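# Nest the open wooden boxes, largest upright on table

## Task

Put every open wooden box inside the next larger one so they form a single nested set. Each box must rest flat with its opening facing up, including any that begin tipped on a side or upside down. The largest box must stand upright directly on the table. The arrangement must stay in place by itself, because anything the grippers are still holding up does not count. At the end, open the grippers and pull the arms away.

## Robot and tools

Robot: two six-joint arms, left_arm and right_arm, each ending in a two-finger parallel gripper. They face each other across the table. left_arm's base is on the +y side at (+0.138, +0.512, +0.126) m and right_arm's base is at (-0.051, -0.430, +0.153) m.

Scene frame: all poses use one shared frame. The origin is the table centre, the table surface is at z = +0.020 m, and +z is up. The names left and right are labels only and do not match image sides. In the gripper frame, the fingers extend along +x and close along y. end_effector_position is the point midway between the finger pads, about 3 to 4 cm short of the fingertips. Reported hand positions can be a little wrong, especially at long reach.

Row format, shared by execute_actions and move: one flat list of 16 numbers covering both arms, and you must send all 16 even if only one arm moves. The first 8 are left_arm: x, y, z in metres, then the orientation quaternion qw, qx, qy, qz with w first, then the opening. The last 8 are the same fields for right_arm. Position and quaternion are an absolute pose in the scene frame, not an offset. Opening is on a scale from -1 to +1: +1 is fully open (0.088 m), empty fingers touch at about -0.80, and values below that close them no further. Fully closing takes at least about 0.5 s. To keep an arm still or keep its orientation, resend the exact same pose and quaternion every time rather than copying a drifted reading.

execute_actions(actions): a list of actions. Each action is a table of up to 15 rows, and each row lasts one control step of 1/30 s. If a table has fewer than 15 rows, its last row repeats until 15 steps (0.5 s) have run. An action is rejected for both arms if any target lies more than 0.6 m from that gripper's current position along any of the gripper's own axes. If the first action fails this test, or any action is malformed, nothing runs. On each step the command is clipped to within 70 mm and 16 degrees of the measured pose, so a distant target needs several actions. After an action the arm only settles at its last clipped pose. An empty list simply returns the current state and images.

move(target, speed, blocking): target is a single 16-number row as above. Both grippers travel in straight lines to their absolute poses and finish together in 0.5 to 10 s, and a move is cut off at 10 s. speed is in m/s, from 0.002 to 0.5, default 0.25, and rotation is capped at twice that value in rad/s. Openings take effect at the start. Paths do not avoid obstacles or the other arm, and the gripper can lag, drift, or overshoot the speed when the arm is nearly straight. A faster move, or a target set deeper past a contact, hits or presses harder. With blocking=false the call returns after 0.5 s while motion continues. Until a result shows that move has finished, further moves or actions are refused, so call wait or stop first.

wait(seconds): 0 to 10 s. The arms keep their last commands, and the call returns early if a running move ends. stop(): brakes a running move, and the fingers keep moving. zoom_image(camera, region): region is [x0, y0, x1, y1] in pixels, top-left origin, at most 504 by 504. The cameras are cam_head_left, cam_head_right, cam_high, cam_low, cam_left_wrist and cam_right_wrist, each 504x504. read_manual(section) returns only licence texts. finished_scene(scene) ends the current scene, so pass its number. Only call it once the boxes are nested, released, and the arms are clear.

Results: a state line for each arm gives position, quaternion and linear/angular velocity. Hand target lines give the pose the controller is currently driving toward. A pose unreachable line means the clearance check changed or blocked that arm's command. Step readings list positions at some steps, and HELD marks a step where an arm's command was held back. A move adds a move: line. The ending is done, off_target, moving, held or fault, and it may also show limits=paced (the pose was clipped) or limits=held (some steps were blocked, after which the arm can lurch fast). The result also gives each gripper's remaining distance to its pose. If only one arm is named, the other arm is done. grip_measured is the measured opening on the command scale, with up to about 1 mm of fixed error. When squeezing a hard object it reads up to 0.061 narrower than the pads really are. grip_effort_n is motor effort in N, where negative means closing. It saturates near 83 N, reads high while the fingers travel, and keeps some residual value when idle.

Gripping: to hold something, command an opening about 0.07 below grip_measured, or a smaller margin for a lighter grip. Pads give about 34 to 49 N each. Thin parts under about 3 mm receive less force.

Limits and hazards: joint ranges in rad are waist ±3.054, shoulder 0 to 3.142, elbow 0 to 2.356, wrist pitch ±1.571, wrist yaw ±1.571, wrist roll ±3.142. Load limits in N m are waist 17.8, shoulder 22, elbow 22, wrist pitch 5.8, wrist yaw 5.78, wrist roll 5.42, and a carried object's weight counts toward them. Exceeding a load limit causes a TORQUE FAULT, which freezes that arm for 10 s and drops the rest of the call. Holding loads heats the motors: MOTOR HOT appears from 50 °C, and at 95 °C an OVER-TEMPERATURE FAULT holds the arm and may later cut its power. Joint friction can leave the gripper short of target or slightly tilted, so check the pose after each move and correct it. Random brief tugs on held parts or pushes on loose objects can happen. Do not let the arms collide or press on each other. Do not knock or drop boxes off the table, and avoid slamming, dropping, or shoving hard.

Each tool is called as name(argument=value, ...), one argument or row to a line, values as JSON.

## Session

I'll start by looking at the scene.

execute_actions(
  actions=[],
)

Scene clock: 0.00 s.
left_arm: end_effector_position=(+0.3555, +0.2678, +0.3639) grip_measured=+0.845 grip_effort_n=n/a end_effector_quat_wxyz=(+0.780, +0.094, +0.141, -0.603) end_effector_velocity=(+0.001, +0.001, -0.000) end_effector_angular_velocity=(-0.002, +0.011, +0.010) | right_arm: end_effector_position=(+0.2505, -0.3063, +0.4155) grip_measured=+0.845 grip_effort_n=n/a end_effector_quat_wxyz=(+0.472, -0.822, +0.310, -0.068) end_effector_velocity=(-0.003, -0.002, -0.001) end_effector_angular_velocity=(-0.010, +0.022, -0.001)
Joint positions: left_arm=[-0.448  0.431  0.748 -0.241 -1.053  0.63   0.08 ] | right_arm=[-0.731  1.715  1.17  -0.549  1.001 -1.287  0.08 ]
Joint velocities: left_arm=[-0.002 -0.002 -0.002  0.007 -0.007 -0.007 -0.   ] | right_arm=[-0.002 -0.007 -0.002 -0.022 -0.007 -0.007 -0.   ]
Motor temperatures (°C, as the motors report them): left_arm=[28 28 25 25 27 26] | right_arm=[25 26 25 26 25 27]
Heat: left arm: hottest waist 28 °C (+0.0 °C/min); right arm: hottest wrist roll 27 °C (+0.0 °C/min).
Hand target (left_arm): +0.356, +0.268, +0.364; +0.780, +0.094, +0.141, -0.603
Hand target (right_arm): +0.251, -0.306, +0.415; -0.472, +0.822, -0.310, +0.068

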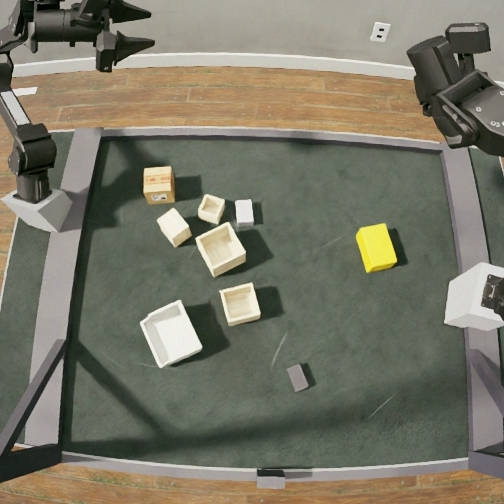

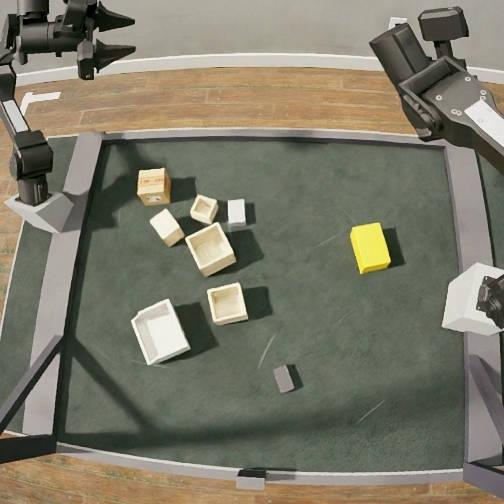

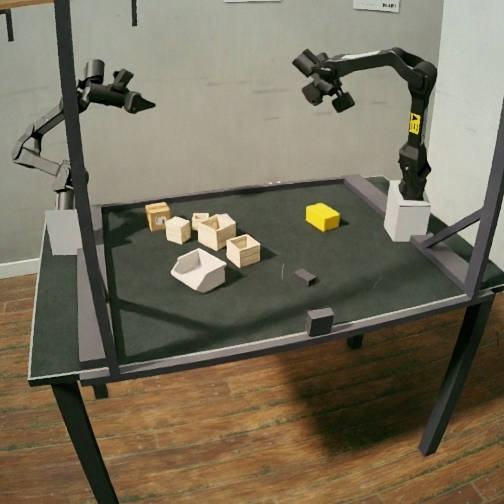

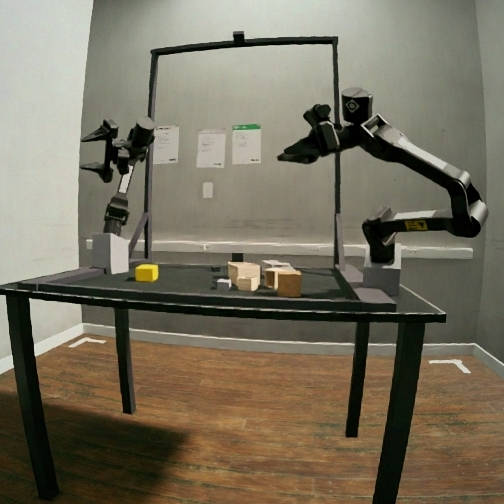

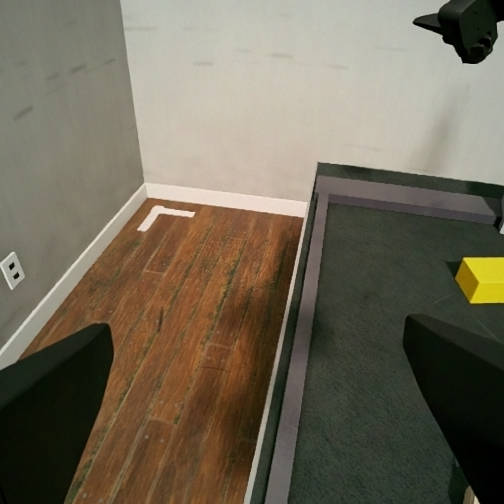

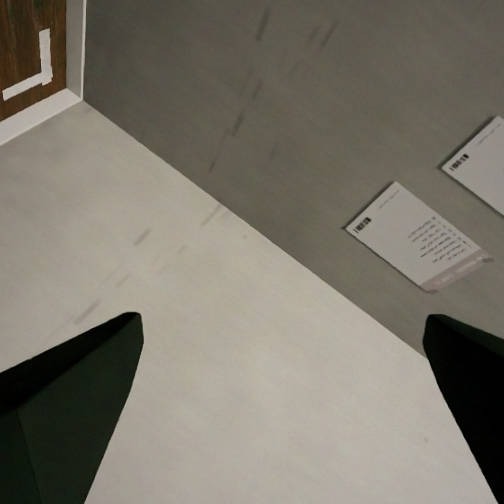

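zoom_image(
  camera="cam_head_left",
  region=[120, 150, 300, 340],
)

zoom_image(
  camera="cam_high",
  region=[130, 190, 290, 300],
)

zoom_image(
  camera="cam_head_right",
  region=[120, 150, 300, 340],
)

zoom_image(
  camera="cam_low",
  region=[190, 240, 320, 310],
)

Region (120, 150, 300, 340) of cam_head_left's 504x504 image, scaled by 2.653, with more detail than that image has; it fills the left 477 columns of this view, and the rest is white.

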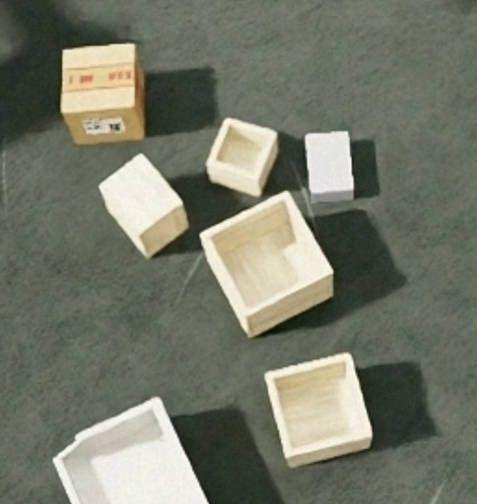

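Region (130, 190, 290, 300) of cam_high's 504x504 image, scaled by 3.150, with more detail than that image has; it fills the top 346 rows of this view, and the rest is white.

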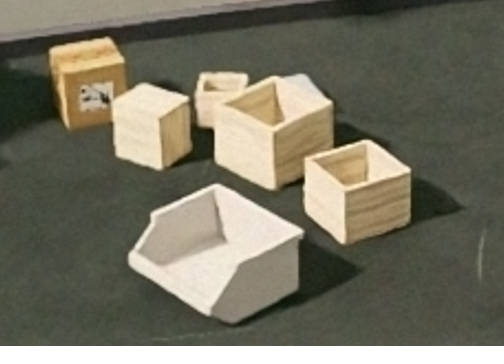

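Region (120, 150, 300, 340) of cam_head_right's 504x504 image, scaled by 2.653, with more detail than that image has; it fills the left 477 columns of this view, and the rest is white.

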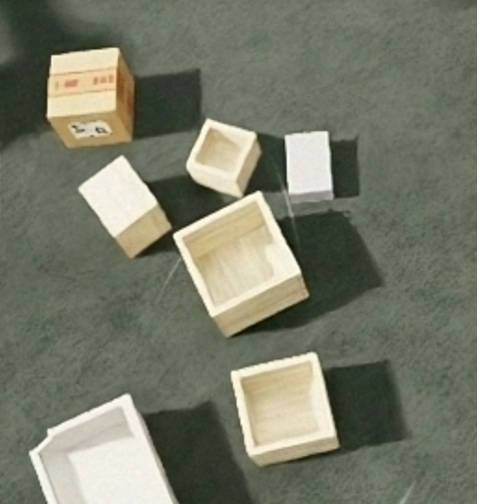

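Region (190, 240, 320, 310) of cam_low's 504x504 image, scaled by 3.877, with more detail than that image has; it fills the top 271 rows of this view, and the rest is white.

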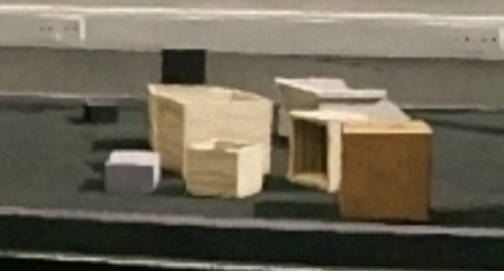

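zoom_image(
  camera="cam_head_left",
  region=[185, 210, 265, 290],
)

zoom_image(
  camera="cam_head_left",
  region=[150, 185, 230, 265],
)

zoom_image(
  camera="cam_head_left",
  region=[200, 265, 280, 345],
)

Region (185, 210, 265, 290) of cam_head_left's 504x504 image, scaled by 6.300, with more detail than that image has.

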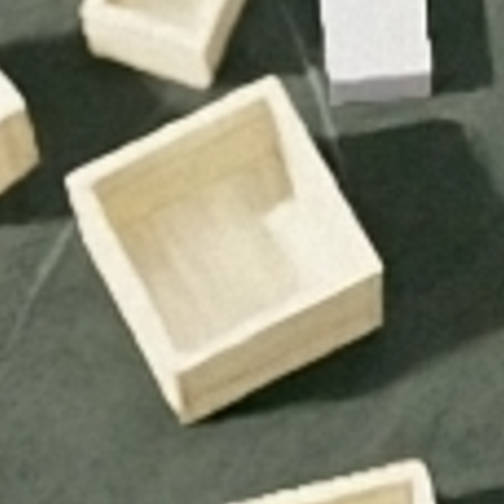

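Region (150, 185, 230, 265) of cam_head_left's 504x504 image, scaled by 6.300, with more detail than that image has.

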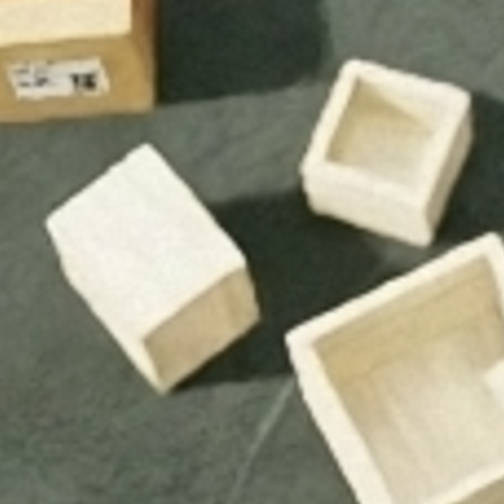

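Region (200, 265, 280, 345) of cam_head_left's 504x504 image, scaled by 6.300, with more detail than that image has.

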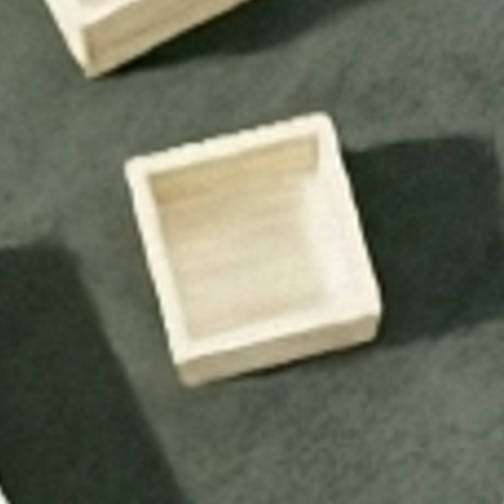

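move(
  target=[0.05,0.13,0.24,0.6205,0.3390,0.6205,-0.3390,1.0, 0.2505,-0.3063,0.4155,0.472,-0.822,0.310,-0.068,0.845],
  speed=0.3,
)

Scene clock: 6.27 s.
left_arm: end_effector_position=(+0.0559, +0.1292, +0.2465) grip_measured=+1.000 grip_effort_n=15.6 end_effector_quat_wxyz=(+0.623, +0.336, +0.618, -0.341) end_effector_velocity=(+0.001, +0.005, -0.001) end_effector_angular_velocity=(+0.028, -0.017, -0.004) | right_arm: end_effector_position=(+0.2505, -0.3063, +0.4155) grip_measured=+0.845 grip_effort_n=-2.1 end_effector_quat_wxyz=(+0.472, -0.822, +0.310, -0.068) end_effector_velocity=(+0.000, -0.001, -0.002) end_effector_angular_velocity=(+0.000, +0.006, +0.004)
Joint positions: left_arm=[-0.385  2.262  1.941 -1.543 -0.641 -1.315  0.088] | right_arm=[-0.731  1.715  1.17  -0.549  1.001 -1.287  0.08 ]
Joint velocities: left_arm=[-0.002  0.012  0.007 -0.037  0.007 -0.022  0.   ] | right_arm=[-0.002 -0.002 -0.007  0.007 -0.007 -0.007 -0.   ]
Motor temperatures (°C, as the motors report them): left_arm=[28 28 25 25 27 26] | right_arm=[25 27 26 27 25 27]
Heat: left arm: hottest waist 28 °C (+0.0 °C/min); right arm: hottest shoulder 27 °C (+0.0 °C/min).
Hand target (left_arm): +0.053, +0.128, +0.242; +0.623, +0.339, +0.619, -0.336
Hand target (right_arm): +0.251, -0.306, +0.415; -0.472, +0.822, -0.310, +0.068
Off the commanded pose (left_arm): 0.009 m, 1 deg.
Off the commanded pose (right_arm): 0.000 m, 0 deg.
move: off_target (left_arm)
camera_calibration (this result's frames):
cam_left_wrist: T_world_to_cam=[[-0.832885, -0.552518, 0.0320417, 0.115557], [-0.516865, 0.797228, 0.311895, -0.11484], [-0.197872, 0.243212, -0.949576, 0.288415], [0, 0, 0, 1]] pos_world=[0.093958, 0.0852551, 0.305988]

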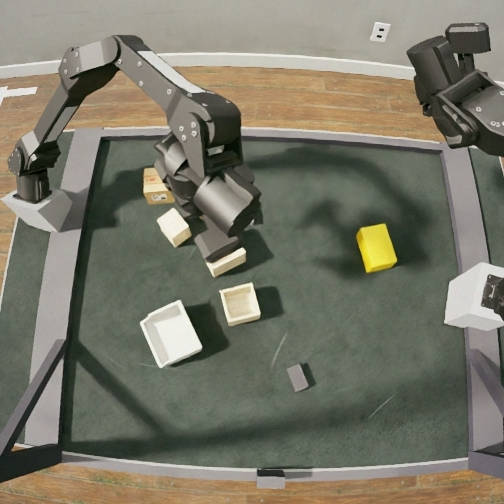

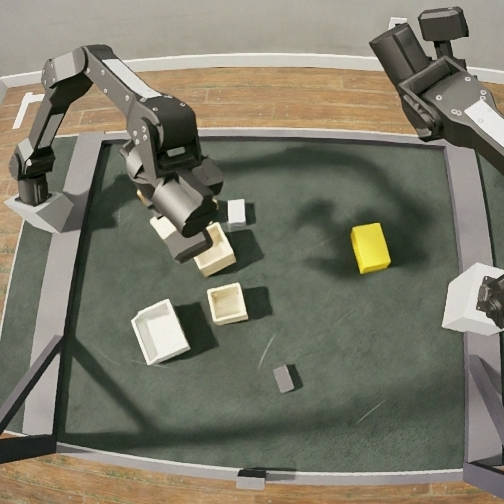

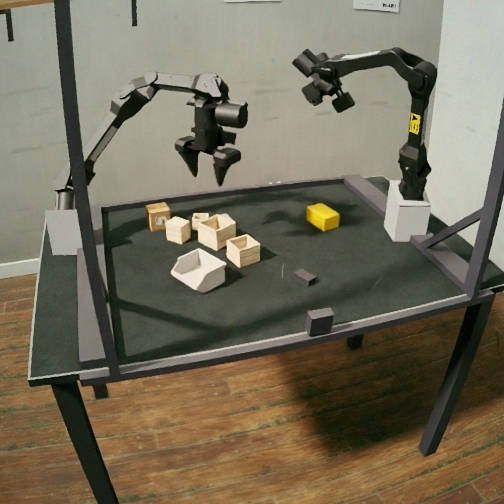

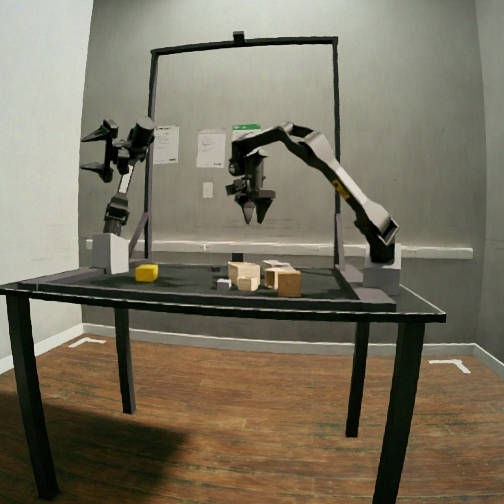

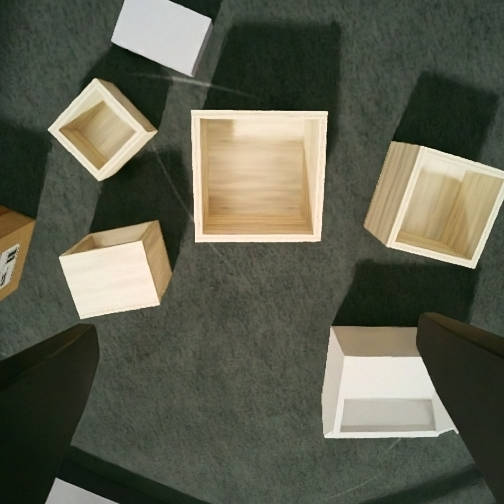

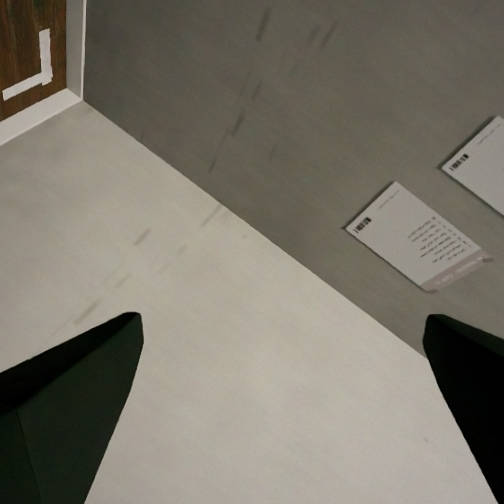

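zoom_image(
  camera="cam_left_wrist",
  region=[180, 95, 340, 255],
)

zoom_image(
  camera="cam_left_wrist",
  region=[350, 125, 504, 285],
)

zoom_image(
  camera="cam_left_wrist",
  region=[30, 60, 200, 330],
)

Region (180, 95, 340, 255) of cam_left_wrist's 504x504 image, scaled by 3.150, with more detail than that image has.

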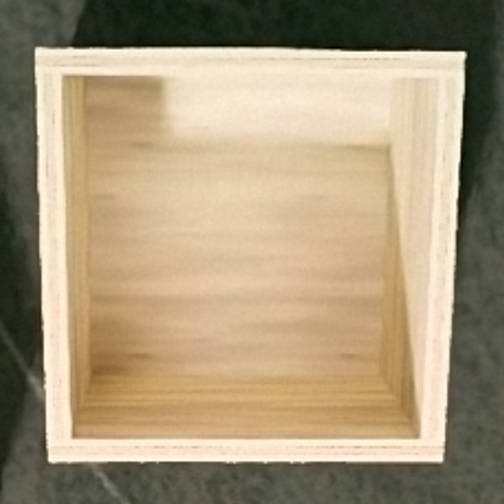

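Region (350, 125, 504, 285) of cam_left_wrist's 504x504 image, scaled by 3.150, with more detail than that image has; it fills the left 485 columns of this view, and the rest is white.

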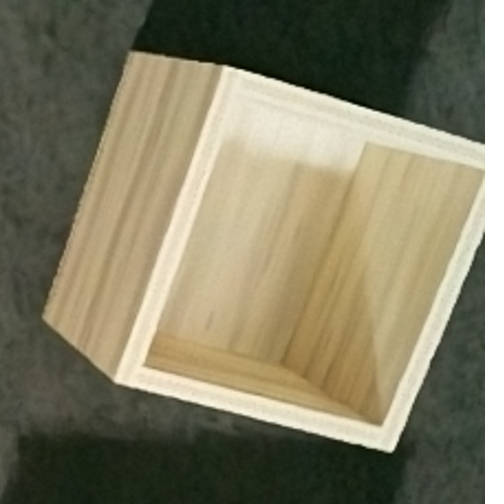

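Region (30, 60, 200, 330) of cam_left_wrist's 504x504 image, scaled by 1.867, with more detail than that image has; it fills the left 317 columns of this view, and the rest is white.

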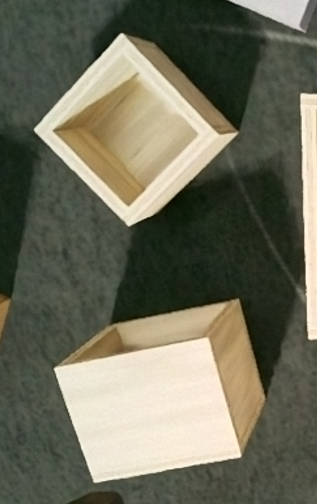

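move(
  target=[-0.046,0.057,0.17,0.5757,0.4106,0.5757,-0.4106,-0.6, 0.2505,-0.3063,0.4155,0.472,-0.822,0.310,-0.068,0.845],
  speed=0.25,
)

Scene clock: 9.93 s.
left_arm: end_effector_position=(-0.0426, +0.0569, +0.1763) grip_measured=-0.597 grip_effort_n=-16.0 end_effector_quat_wxyz=(+0.578, +0.370, +0.575, -0.446) end_effector_velocity=(+0.001, +0.001, +0.001) end_effector_angular_velocity=(-0.001, -0.009, +0.002) | right_arm: end_effector_position=(+0.2505, -0.3063, +0.4155) grip_measured=+0.845 grip_effort_n=-2.1 end_effector_quat_wxyz=(+0.472, -0.822, +0.310, -0.068) end_effector_velocity=(-0.002, -0.000, -0.002) end_effector_angular_velocity=(-0.007, +0.014, +0.006)
Joint positions: left_arm=[-0.341  2.697  2.345 -1.355 -0.653 -0.952  0.01 ] | right_arm=[-0.731  1.715  1.17  -0.549  1.001 -1.287  0.08 ]
Joint velocities: left_arm=[-0.002 -0.002 -0.002 -0.007 -0.007 -0.007 -0.   ] | right_arm=[ 0.002 -0.007 -0.007 -0.007 -0.007 -0.007 -0.   ]
Motor temperatures (°C, as the motors report them): left_arm=[29 29 25 25 27 26] | right_arm=[25 28 26 27 25 27]
Heat: left arm: hottest waist 29 °C (+6.0 °C/min); right arm: hottest shoulder 28 °C (+6.0 °C/min).
Hand target (left_arm): -0.045, +0.057, +0.170; +0.578, +0.375, +0.573, -0.445
Hand target (right_arm): +0.251, -0.306, +0.415; -0.472, +0.822, -0.310, +0.068
Off the commanded pose (left_arm): 0.007 m, 6 deg.
Off the commanded pose (right_arm): 0.000 m, 0 deg.
joint sent to its limit (left arm) — the command would take joint 3 (elbow) past its upper limit, so that joint was sent only as far as its limit.
move: off_target (left_arm)
camera_calibration (this result's frames):
cam_left_wrist: T_world_to_cam=[[-0.934199, -0.338472, 0.112736, -0.034936], [-0.301438, 0.917917, 0.257997, -0.0743484], [-0.190807, 0.207038, -0.959546, 0.224018], [0, 0, 0, 1]] pos_world=[-0.0123043, 0.0100406, 0.238076]

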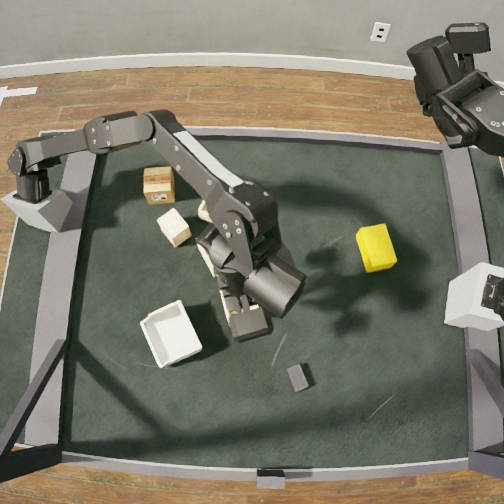

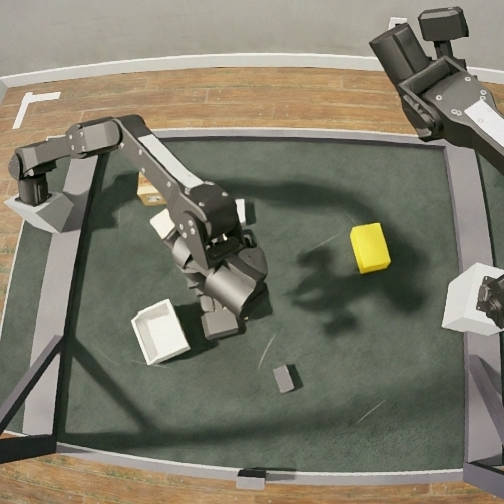

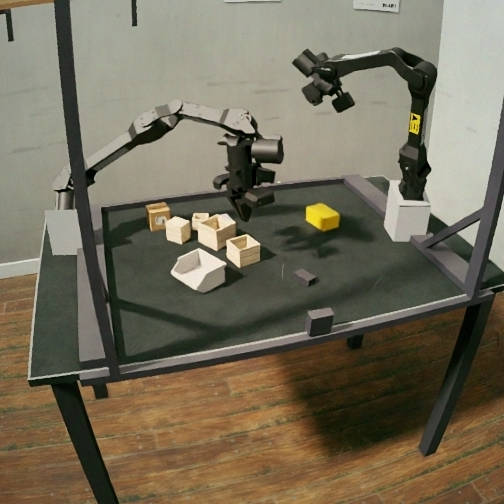

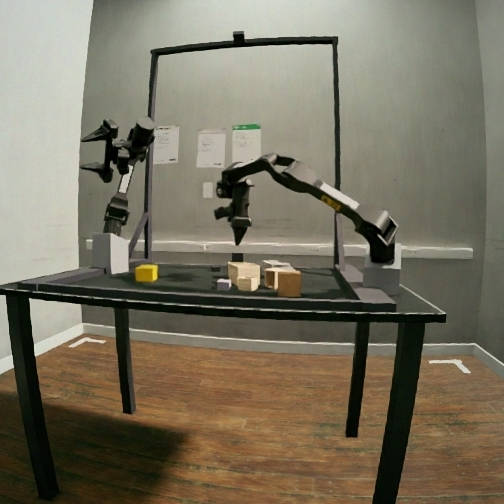

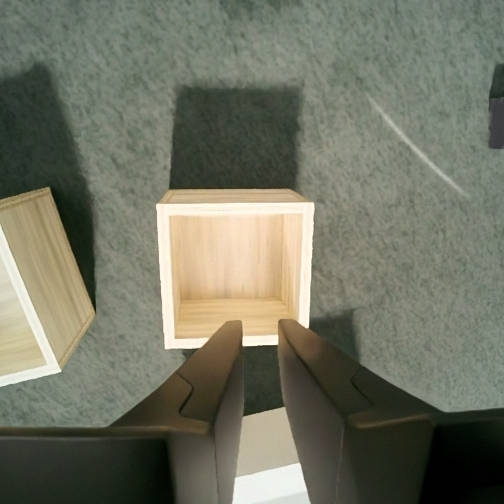

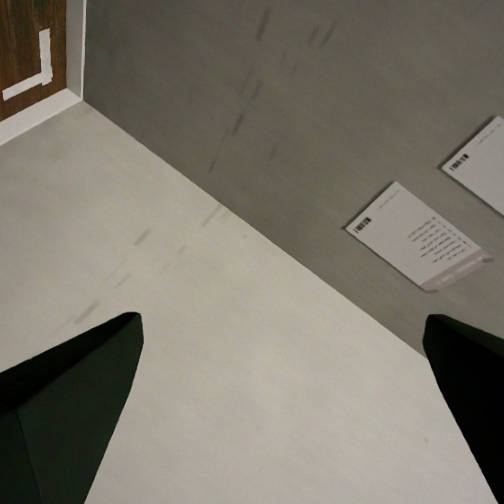

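zoom_image(
  camera="cam_left_wrist",
  region=[145, 180, 325, 360],
)

Region (145, 180, 325, 360) of cam_left_wrist's 504x504 image, scaled by 2.800, with more detail than that image has.

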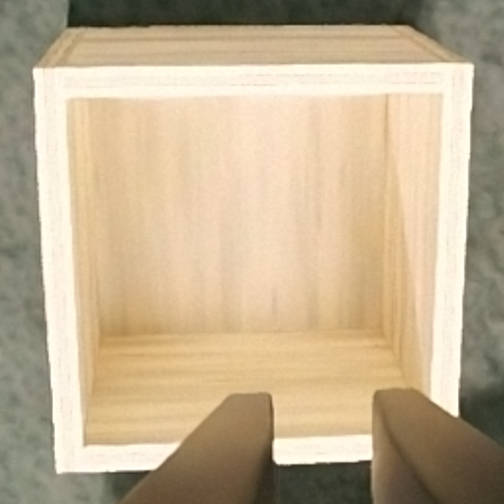

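move(
  target=[-0.043,0.059,0.115,0.5757,0.4106,0.5757,-0.4106,-0.7, 0.2505,-0.3063,0.4155,0.472,-0.822,0.310,-0.068,0.845],
  speed=0.15,
)

Scene clock: 12.23 s.
left_arm: end_effector_position=(-0.0404, +0.0584, +0.1199) grip_measured=-0.697 grip_effort_n=-16.0 end_effector_quat_wxyz=(+0.577, +0.405, +0.578, -0.412) end_effector_velocity=(+0.003, -0.004, +0.003) end_effector_angular_velocity=(-0.022, -0.012, +0.028) | right_arm: end_effector_position=(+0.2505, -0.3063, +0.4155) grip_measured=+0.845 grip_effort_n=-2.1 end_effector_quat_wxyz=(+0.472, -0.822, +0.310, -0.068) end_effector_velocity=(-0.001, -0.001, -0.004) end_effector_angular_velocity=(-0.005, +0.034, +0.007)
Joint positions: left_arm=[-0.27   2.79   2.347 -1.333 -0.66  -0.94   0.005] | right_arm=[-0.731  1.715  1.17  -0.549  1.001 -1.287  0.08 ]
Joint velocities: left_arm=[-0.002 -0.007 -0.002  0.007 -0.022 -0.022 -0.   ] | right_arm=[-0.002 -0.002 -0.002 -0.022 -0.022 -0.007 -0.   ]
Motor temperatures (°C, as the motors report them): left_arm=[30 30 26 25 27 26] | right_arm=[25 28 27 27 25 27]
Heat: left arm: hottest waist 30 °C (+9.8 °C/min); right arm: hottest shoulder 28 °C (+4.9 °C/min).
Hand target (left_arm): -0.043, +0.059, +0.115; +0.576, +0.409, +0.575, -0.412
Hand target (right_arm): +0.251, -0.306, +0.415; -0.472, +0.822, -0.310, +0.068
Off the commanded pose (left_arm): 0.006 m, 1 deg.
Off the commanded pose (right_arm): 0.000 m, 0 deg.
joint sent to its limit (left arm) — the command would take joint 3 (elbow) past its upper limit, so that joint was sent only as far as its limit.
move: done
camera_calibration (this result's frames):
cam_left_wrist: T_world_to_cam=[[-0.93772, -0.345506, 0.0361496, -0.0165203], [-0.317107, 0.893819, 0.317066, -0.0668831], [-0.141859, 0.285856, -0.947714, 0.165898], [0, 0, 0, 1]] pos_world=[-0.0131663, 0.00665047, 0.179028]

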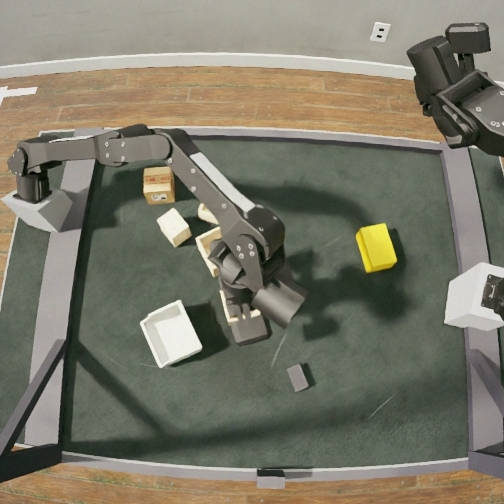

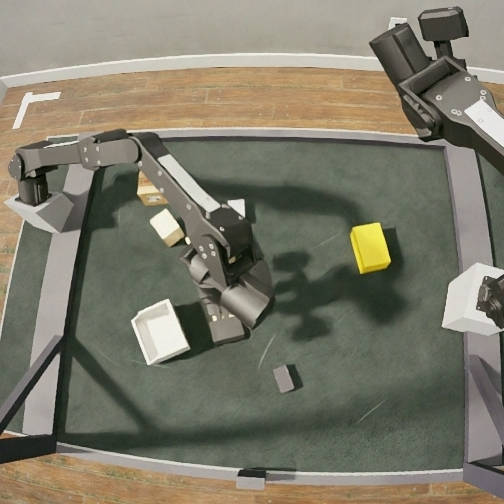

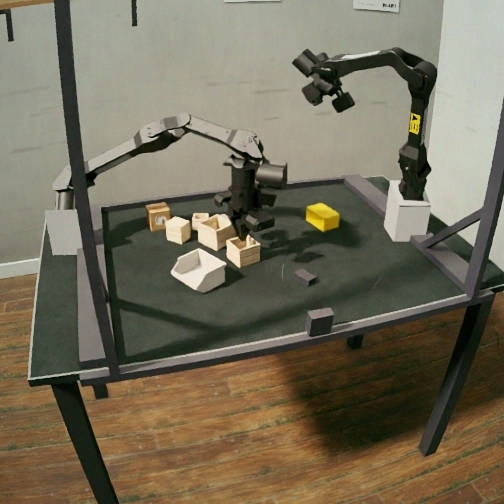

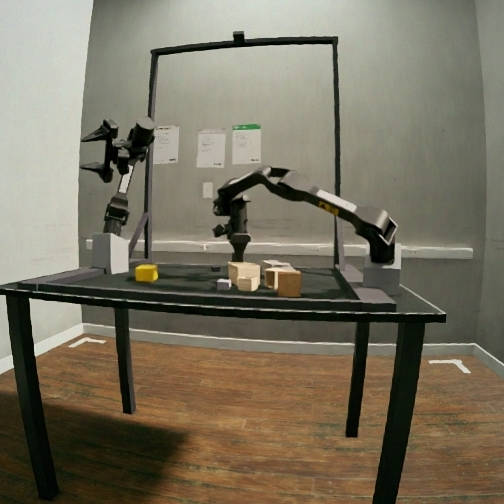

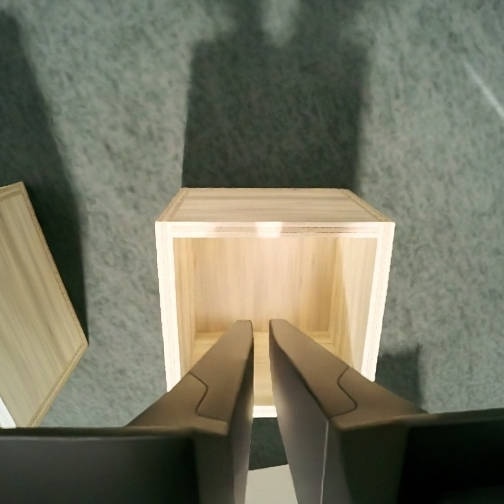

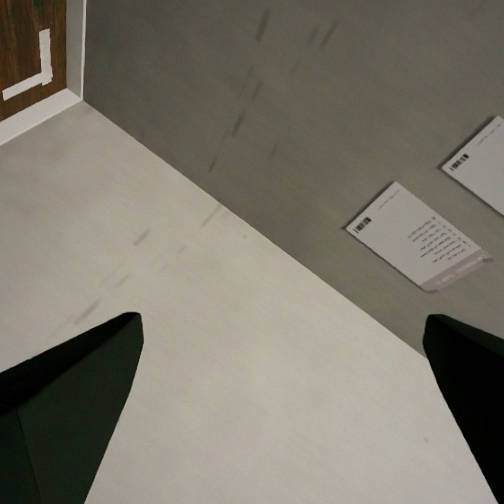

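zoom_image(
  camera="cam_left_wrist",
  region=[140, 170, 410, 430],
)

Region (140, 170, 410, 430) of cam_left_wrist's 504x504 image, scaled by 1.867, with more detail than that image has; it fills the top 485 rows of this view, and the rest is white.

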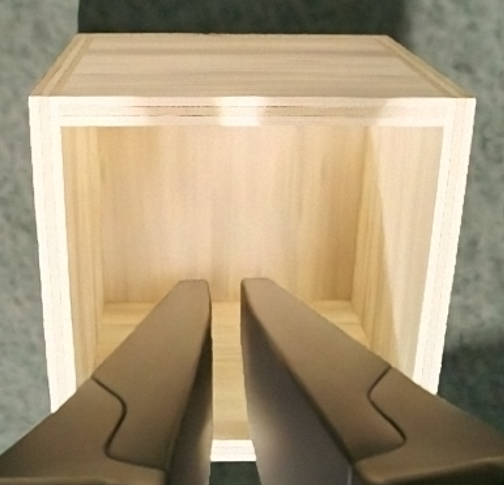

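move(
  target=[-0.043,0.057,0.086,0.5757,0.4106,0.5757,-0.4106,-0.7, 0.2505,-0.3063,0.4155,0.472,-0.822,0.310,-0.068,0.845],
  speed=0.08,
)

Scene clock: 13.80 s.
left_arm: end_effector_position=(-0.0395, +0.0509, +0.0968) grip_measured=-0.697 grip_effort_n=-16.0 end_effector_quat_wxyz=(+0.579, +0.396, +0.580, -0.413) end_effector_velocity=(+0.002, -0.002, +0.001) end_effector_angular_velocity=(-0.018, -0.015, -0.004) | right_arm: end_effector_position=(+0.2505, -0.3063, +0.4155) grip_measured=+0.845 grip_effort_n=-2.1 end_effector_quat_wxyz=(+0.472, -0.822, +0.310, -0.068) end_effector_velocity=(-0.001, -0.001, -0.001) end_effector_angular_velocity=(-0.005, +0.014, +0.002)
Joint positions: left_arm=[-0.234  2.797  2.299 -1.233 -0.666 -0.896  0.005] | right_arm=[-0.731  1.715  1.17  -0.549  1.001 -1.287  0.08 ]
Joint velocities: left_arm=[-0.002 -0.002 -0.002  0.007 -0.022  0.007  0.   ] | right_arm=[-0.002 -0.002 -0.002 -0.007 -0.007 -0.007 -0.   ]
Motor temperatures (°C, as the motors report them): left_arm=[30 30 26 25 27 26] | right_arm=[25 28 27 27 25 27]
Heat: left arm: hottest waist 30 °C (+8.7 °C/min); right arm: hottest shoulder 28 °C (+4.3 °C/min).
Hand target (left_arm): -0.043, +0.057, +0.086; +0.576, +0.410, +0.576, -0.411
Hand target (right_arm): +0.251, -0.306, +0.415; -0.472, +0.822, -0.310, +0.068
Off the commanded pose (left_arm): 0.013 m, 2 deg.
Off the commanded pose (right_arm): 0.000 m, 0 deg.
move: off_target (left_arm)
camera_calibration (this result's frames):
cam_left_wrist: T_world_to_cam=[[-0.932914, -0.356841, 0.0483296, -0.0178991], [-0.325679, 0.893371, 0.309552, -0.0521268], [-0.153637, 0.273046, -0.949654, 0.146747], [0, 0, 0, 1]] pos_world=[-0.0111291, 0.00011283, 0.15636]

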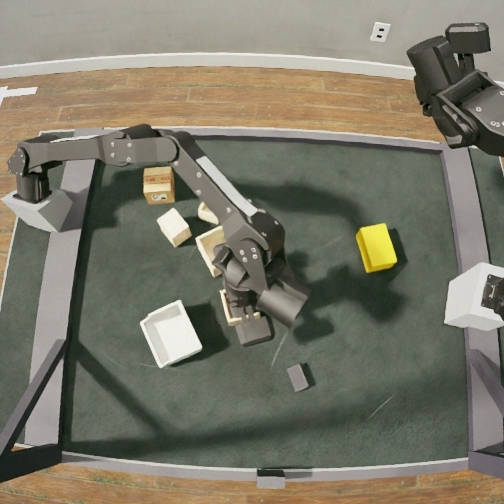

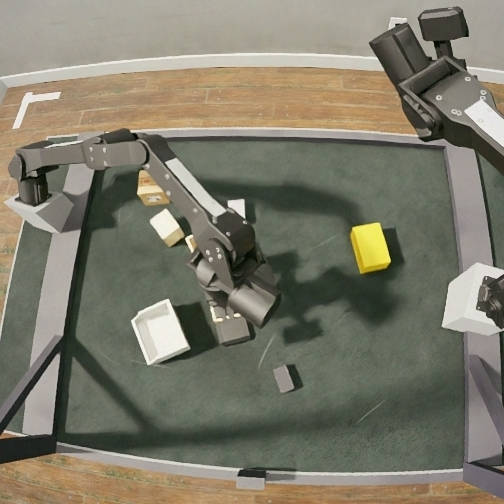

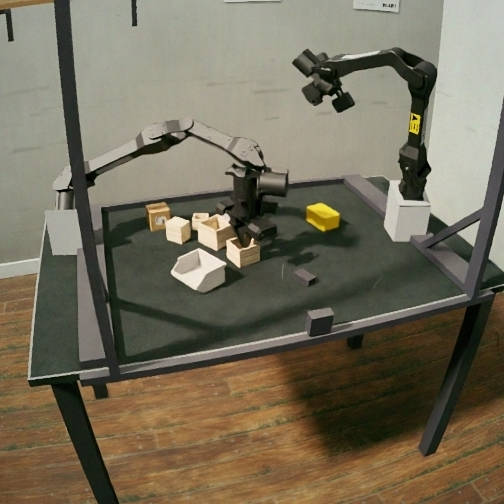

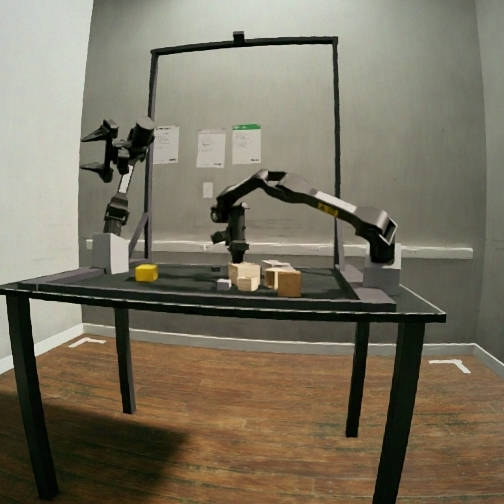

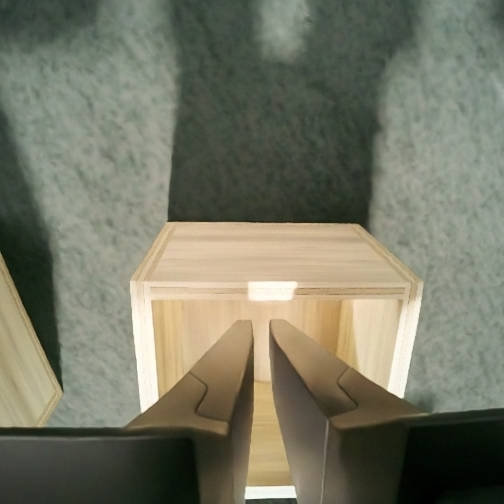

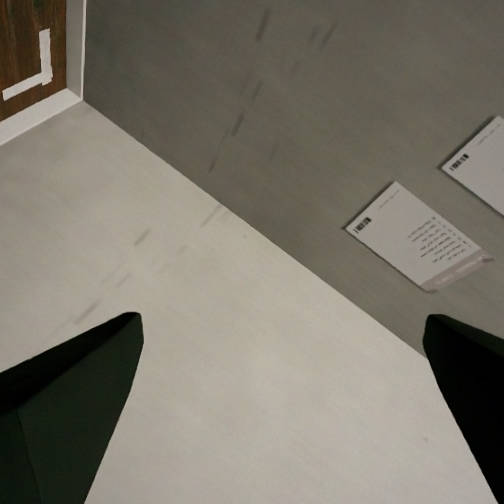

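execute_actions(
  actions=[
    [[-0.045,0.062,0.080,0.5757,0.4106,0.5757,-0.4106,-0.7, 0.2505,-0.3063,0.4155,0.472,-0.822,0.310,-0.068,0.845]],
    [[-0.045,0.062,0.080,0.5757,0.4106,0.5757,-0.4106,-0.7, 0.2505,-0.3063,0.4155,0.472,-0.822,0.310,-0.068,0.845]],
  ],
)

Scene clock: 14.97 s.
left_arm: end_effector_position=(-0.0447, +0.0588, +0.0855) grip_measured=-0.697 grip_effort_n=-15.6 end_effector_quat_wxyz=(+0.578, +0.403, +0.578, -0.412) end_effector_velocity=(-0.001, +0.002, +0.001) end_effector_angular_velocity=(+0.007, +0.004, +0.001) | right_arm: end_effector_position=(+0.2505, -0.3063, +0.4155) grip_measured=+0.845 grip_effort_n=-2.1 end_effector_quat_wxyz=(+0.472, -0.822, +0.310, -0.068) end_effector_velocity=(-0.001, -0.002, +0.002) end_effector_angular_velocity=(-0.022, +0.010, -0.004)
Joint positions: left_arm=[-0.234  2.797  2.242 -1.189 -0.668 -0.895  0.005] | right_arm=[-0.731  1.715  1.17  -0.549  1.001 -1.287  0.08 ]
Joint velocities: left_arm=[-0.002 -0.002 -0.002 -0.007  0.007 -0.007 -0.   ] | right_arm=[-0.002 -0.002  0.002 -0.007  0.007 -0.022 -0.   ]
Motor temperatures (°C, as the motors report them): left_arm=[31 30 26 25 27 26] | right_arm=[25 28 27 27 25 27]
Heat: left arm: hottest waist 31 °C (+12.0 °C/min); right arm: hottest shoulder 28 °C (+4.0 °C/min).
Hand target (left_arm): -0.045, +0.062, +0.080; +0.576, +0.411, +0.576, -0.411
Hand target (right_arm): +0.251, -0.306, +0.415; -0.472, +0.822, -0.310, +0.068
Off the commanded pose (left_arm): 0.006 m, 1 deg.
Off the commanded pose (right_arm): 0.000 m, 0 deg.
Step readings (end_effector_position; steps 1 to 15: 1st action; 16 to 30: 2nd action):
0: left_arm (-0.0395, +0.0508, +0.0968) | right_arm (+0.2505, -0.3063, +0.4155)
1: left_arm (-0.0402, +0.0513, +0.0956) | right_arm (+0.2505, -0.3063, +0.4155)
2: left_arm (-0.0414, +0.0525, +0.0934) | right_arm (+0.2505, -0.3063, +0.4155)
4: left_arm (-0.0427, +0.0548, +0.0903) | right_arm (+0.2505, -0.3063, +0.4155)
8: left_arm (-0.0441, +0.0593, +0.0858) | right_arm (+0.2505, -0.3063, +0.4155)
15: left_arm (-0.0446, +0.0588, +0.0856) | right_arm (+0.2505, -0.3063, +0.4155)
16: left_arm (-0.0446, +0.0589, +0.0855) | right_arm (+0.2505, -0.3063, +0.4155)
17: left_arm (-0.0446, +0.0590, +0.0854) | right_arm (+0.2505, -0.3063, +0.4155)
19: left_arm (-0.0447, +0.0588, +0.0855) | right_arm (+0.2505, -0.3063, +0.4155)
23: left_arm (-0.0447, +0.0588, +0.0855) | right_arm (+0.2505, -0.3063, +0.4155)
30: end_effector_position above
camera_calibration (this result's frames):
cam_left_wrist: T_world_to_cam=[[-0.936638, -0.348196, 0.0383257, -0.0192347], [-0.319493, 0.894005, 0.314132, -0.0575245], [-0.143643, 0.281983, -0.948605, 0.132801], [0, 0, 0, 1]] pos_world=[-0.0173188, 0.00728217, 0.144783]

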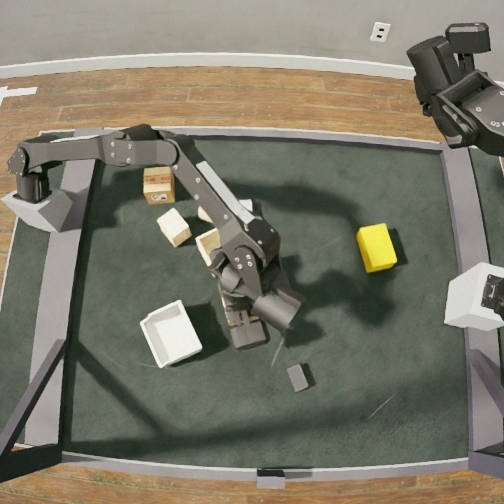

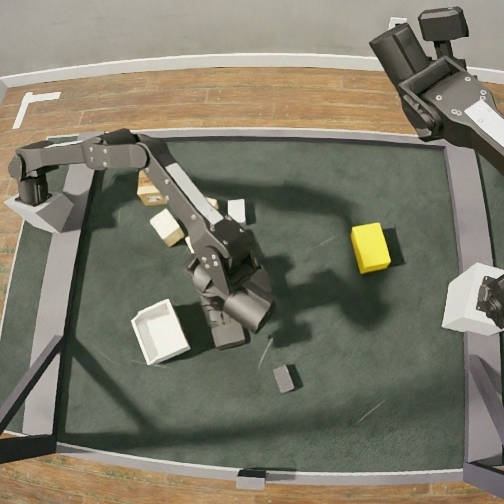

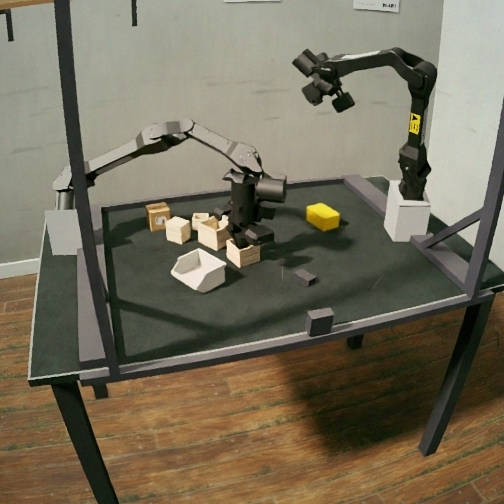

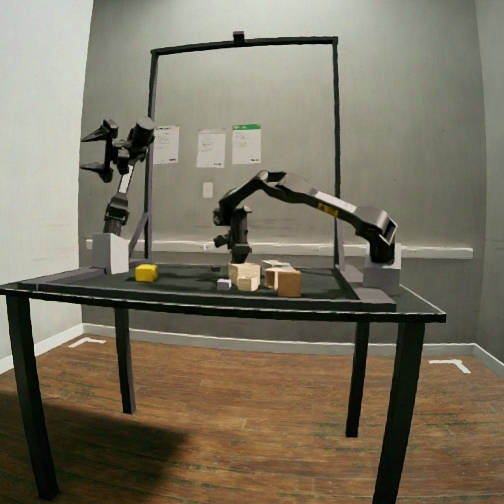

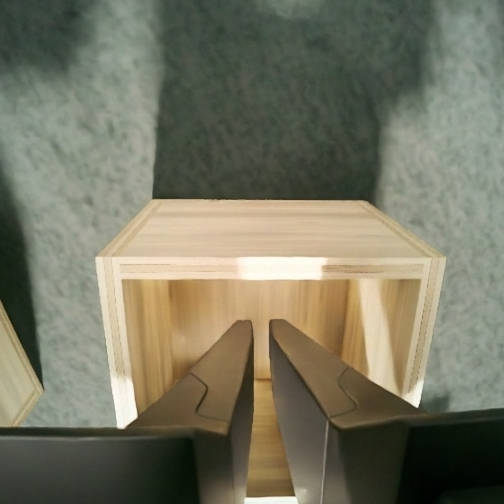

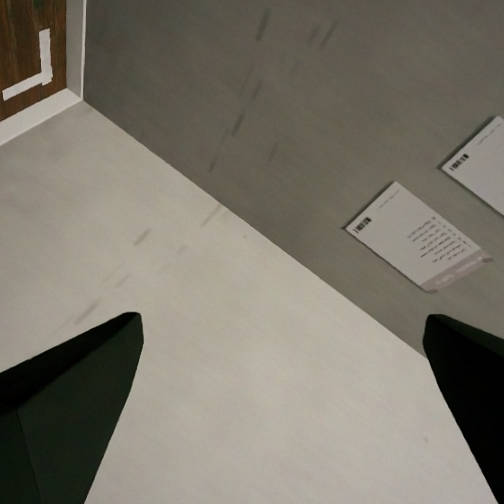

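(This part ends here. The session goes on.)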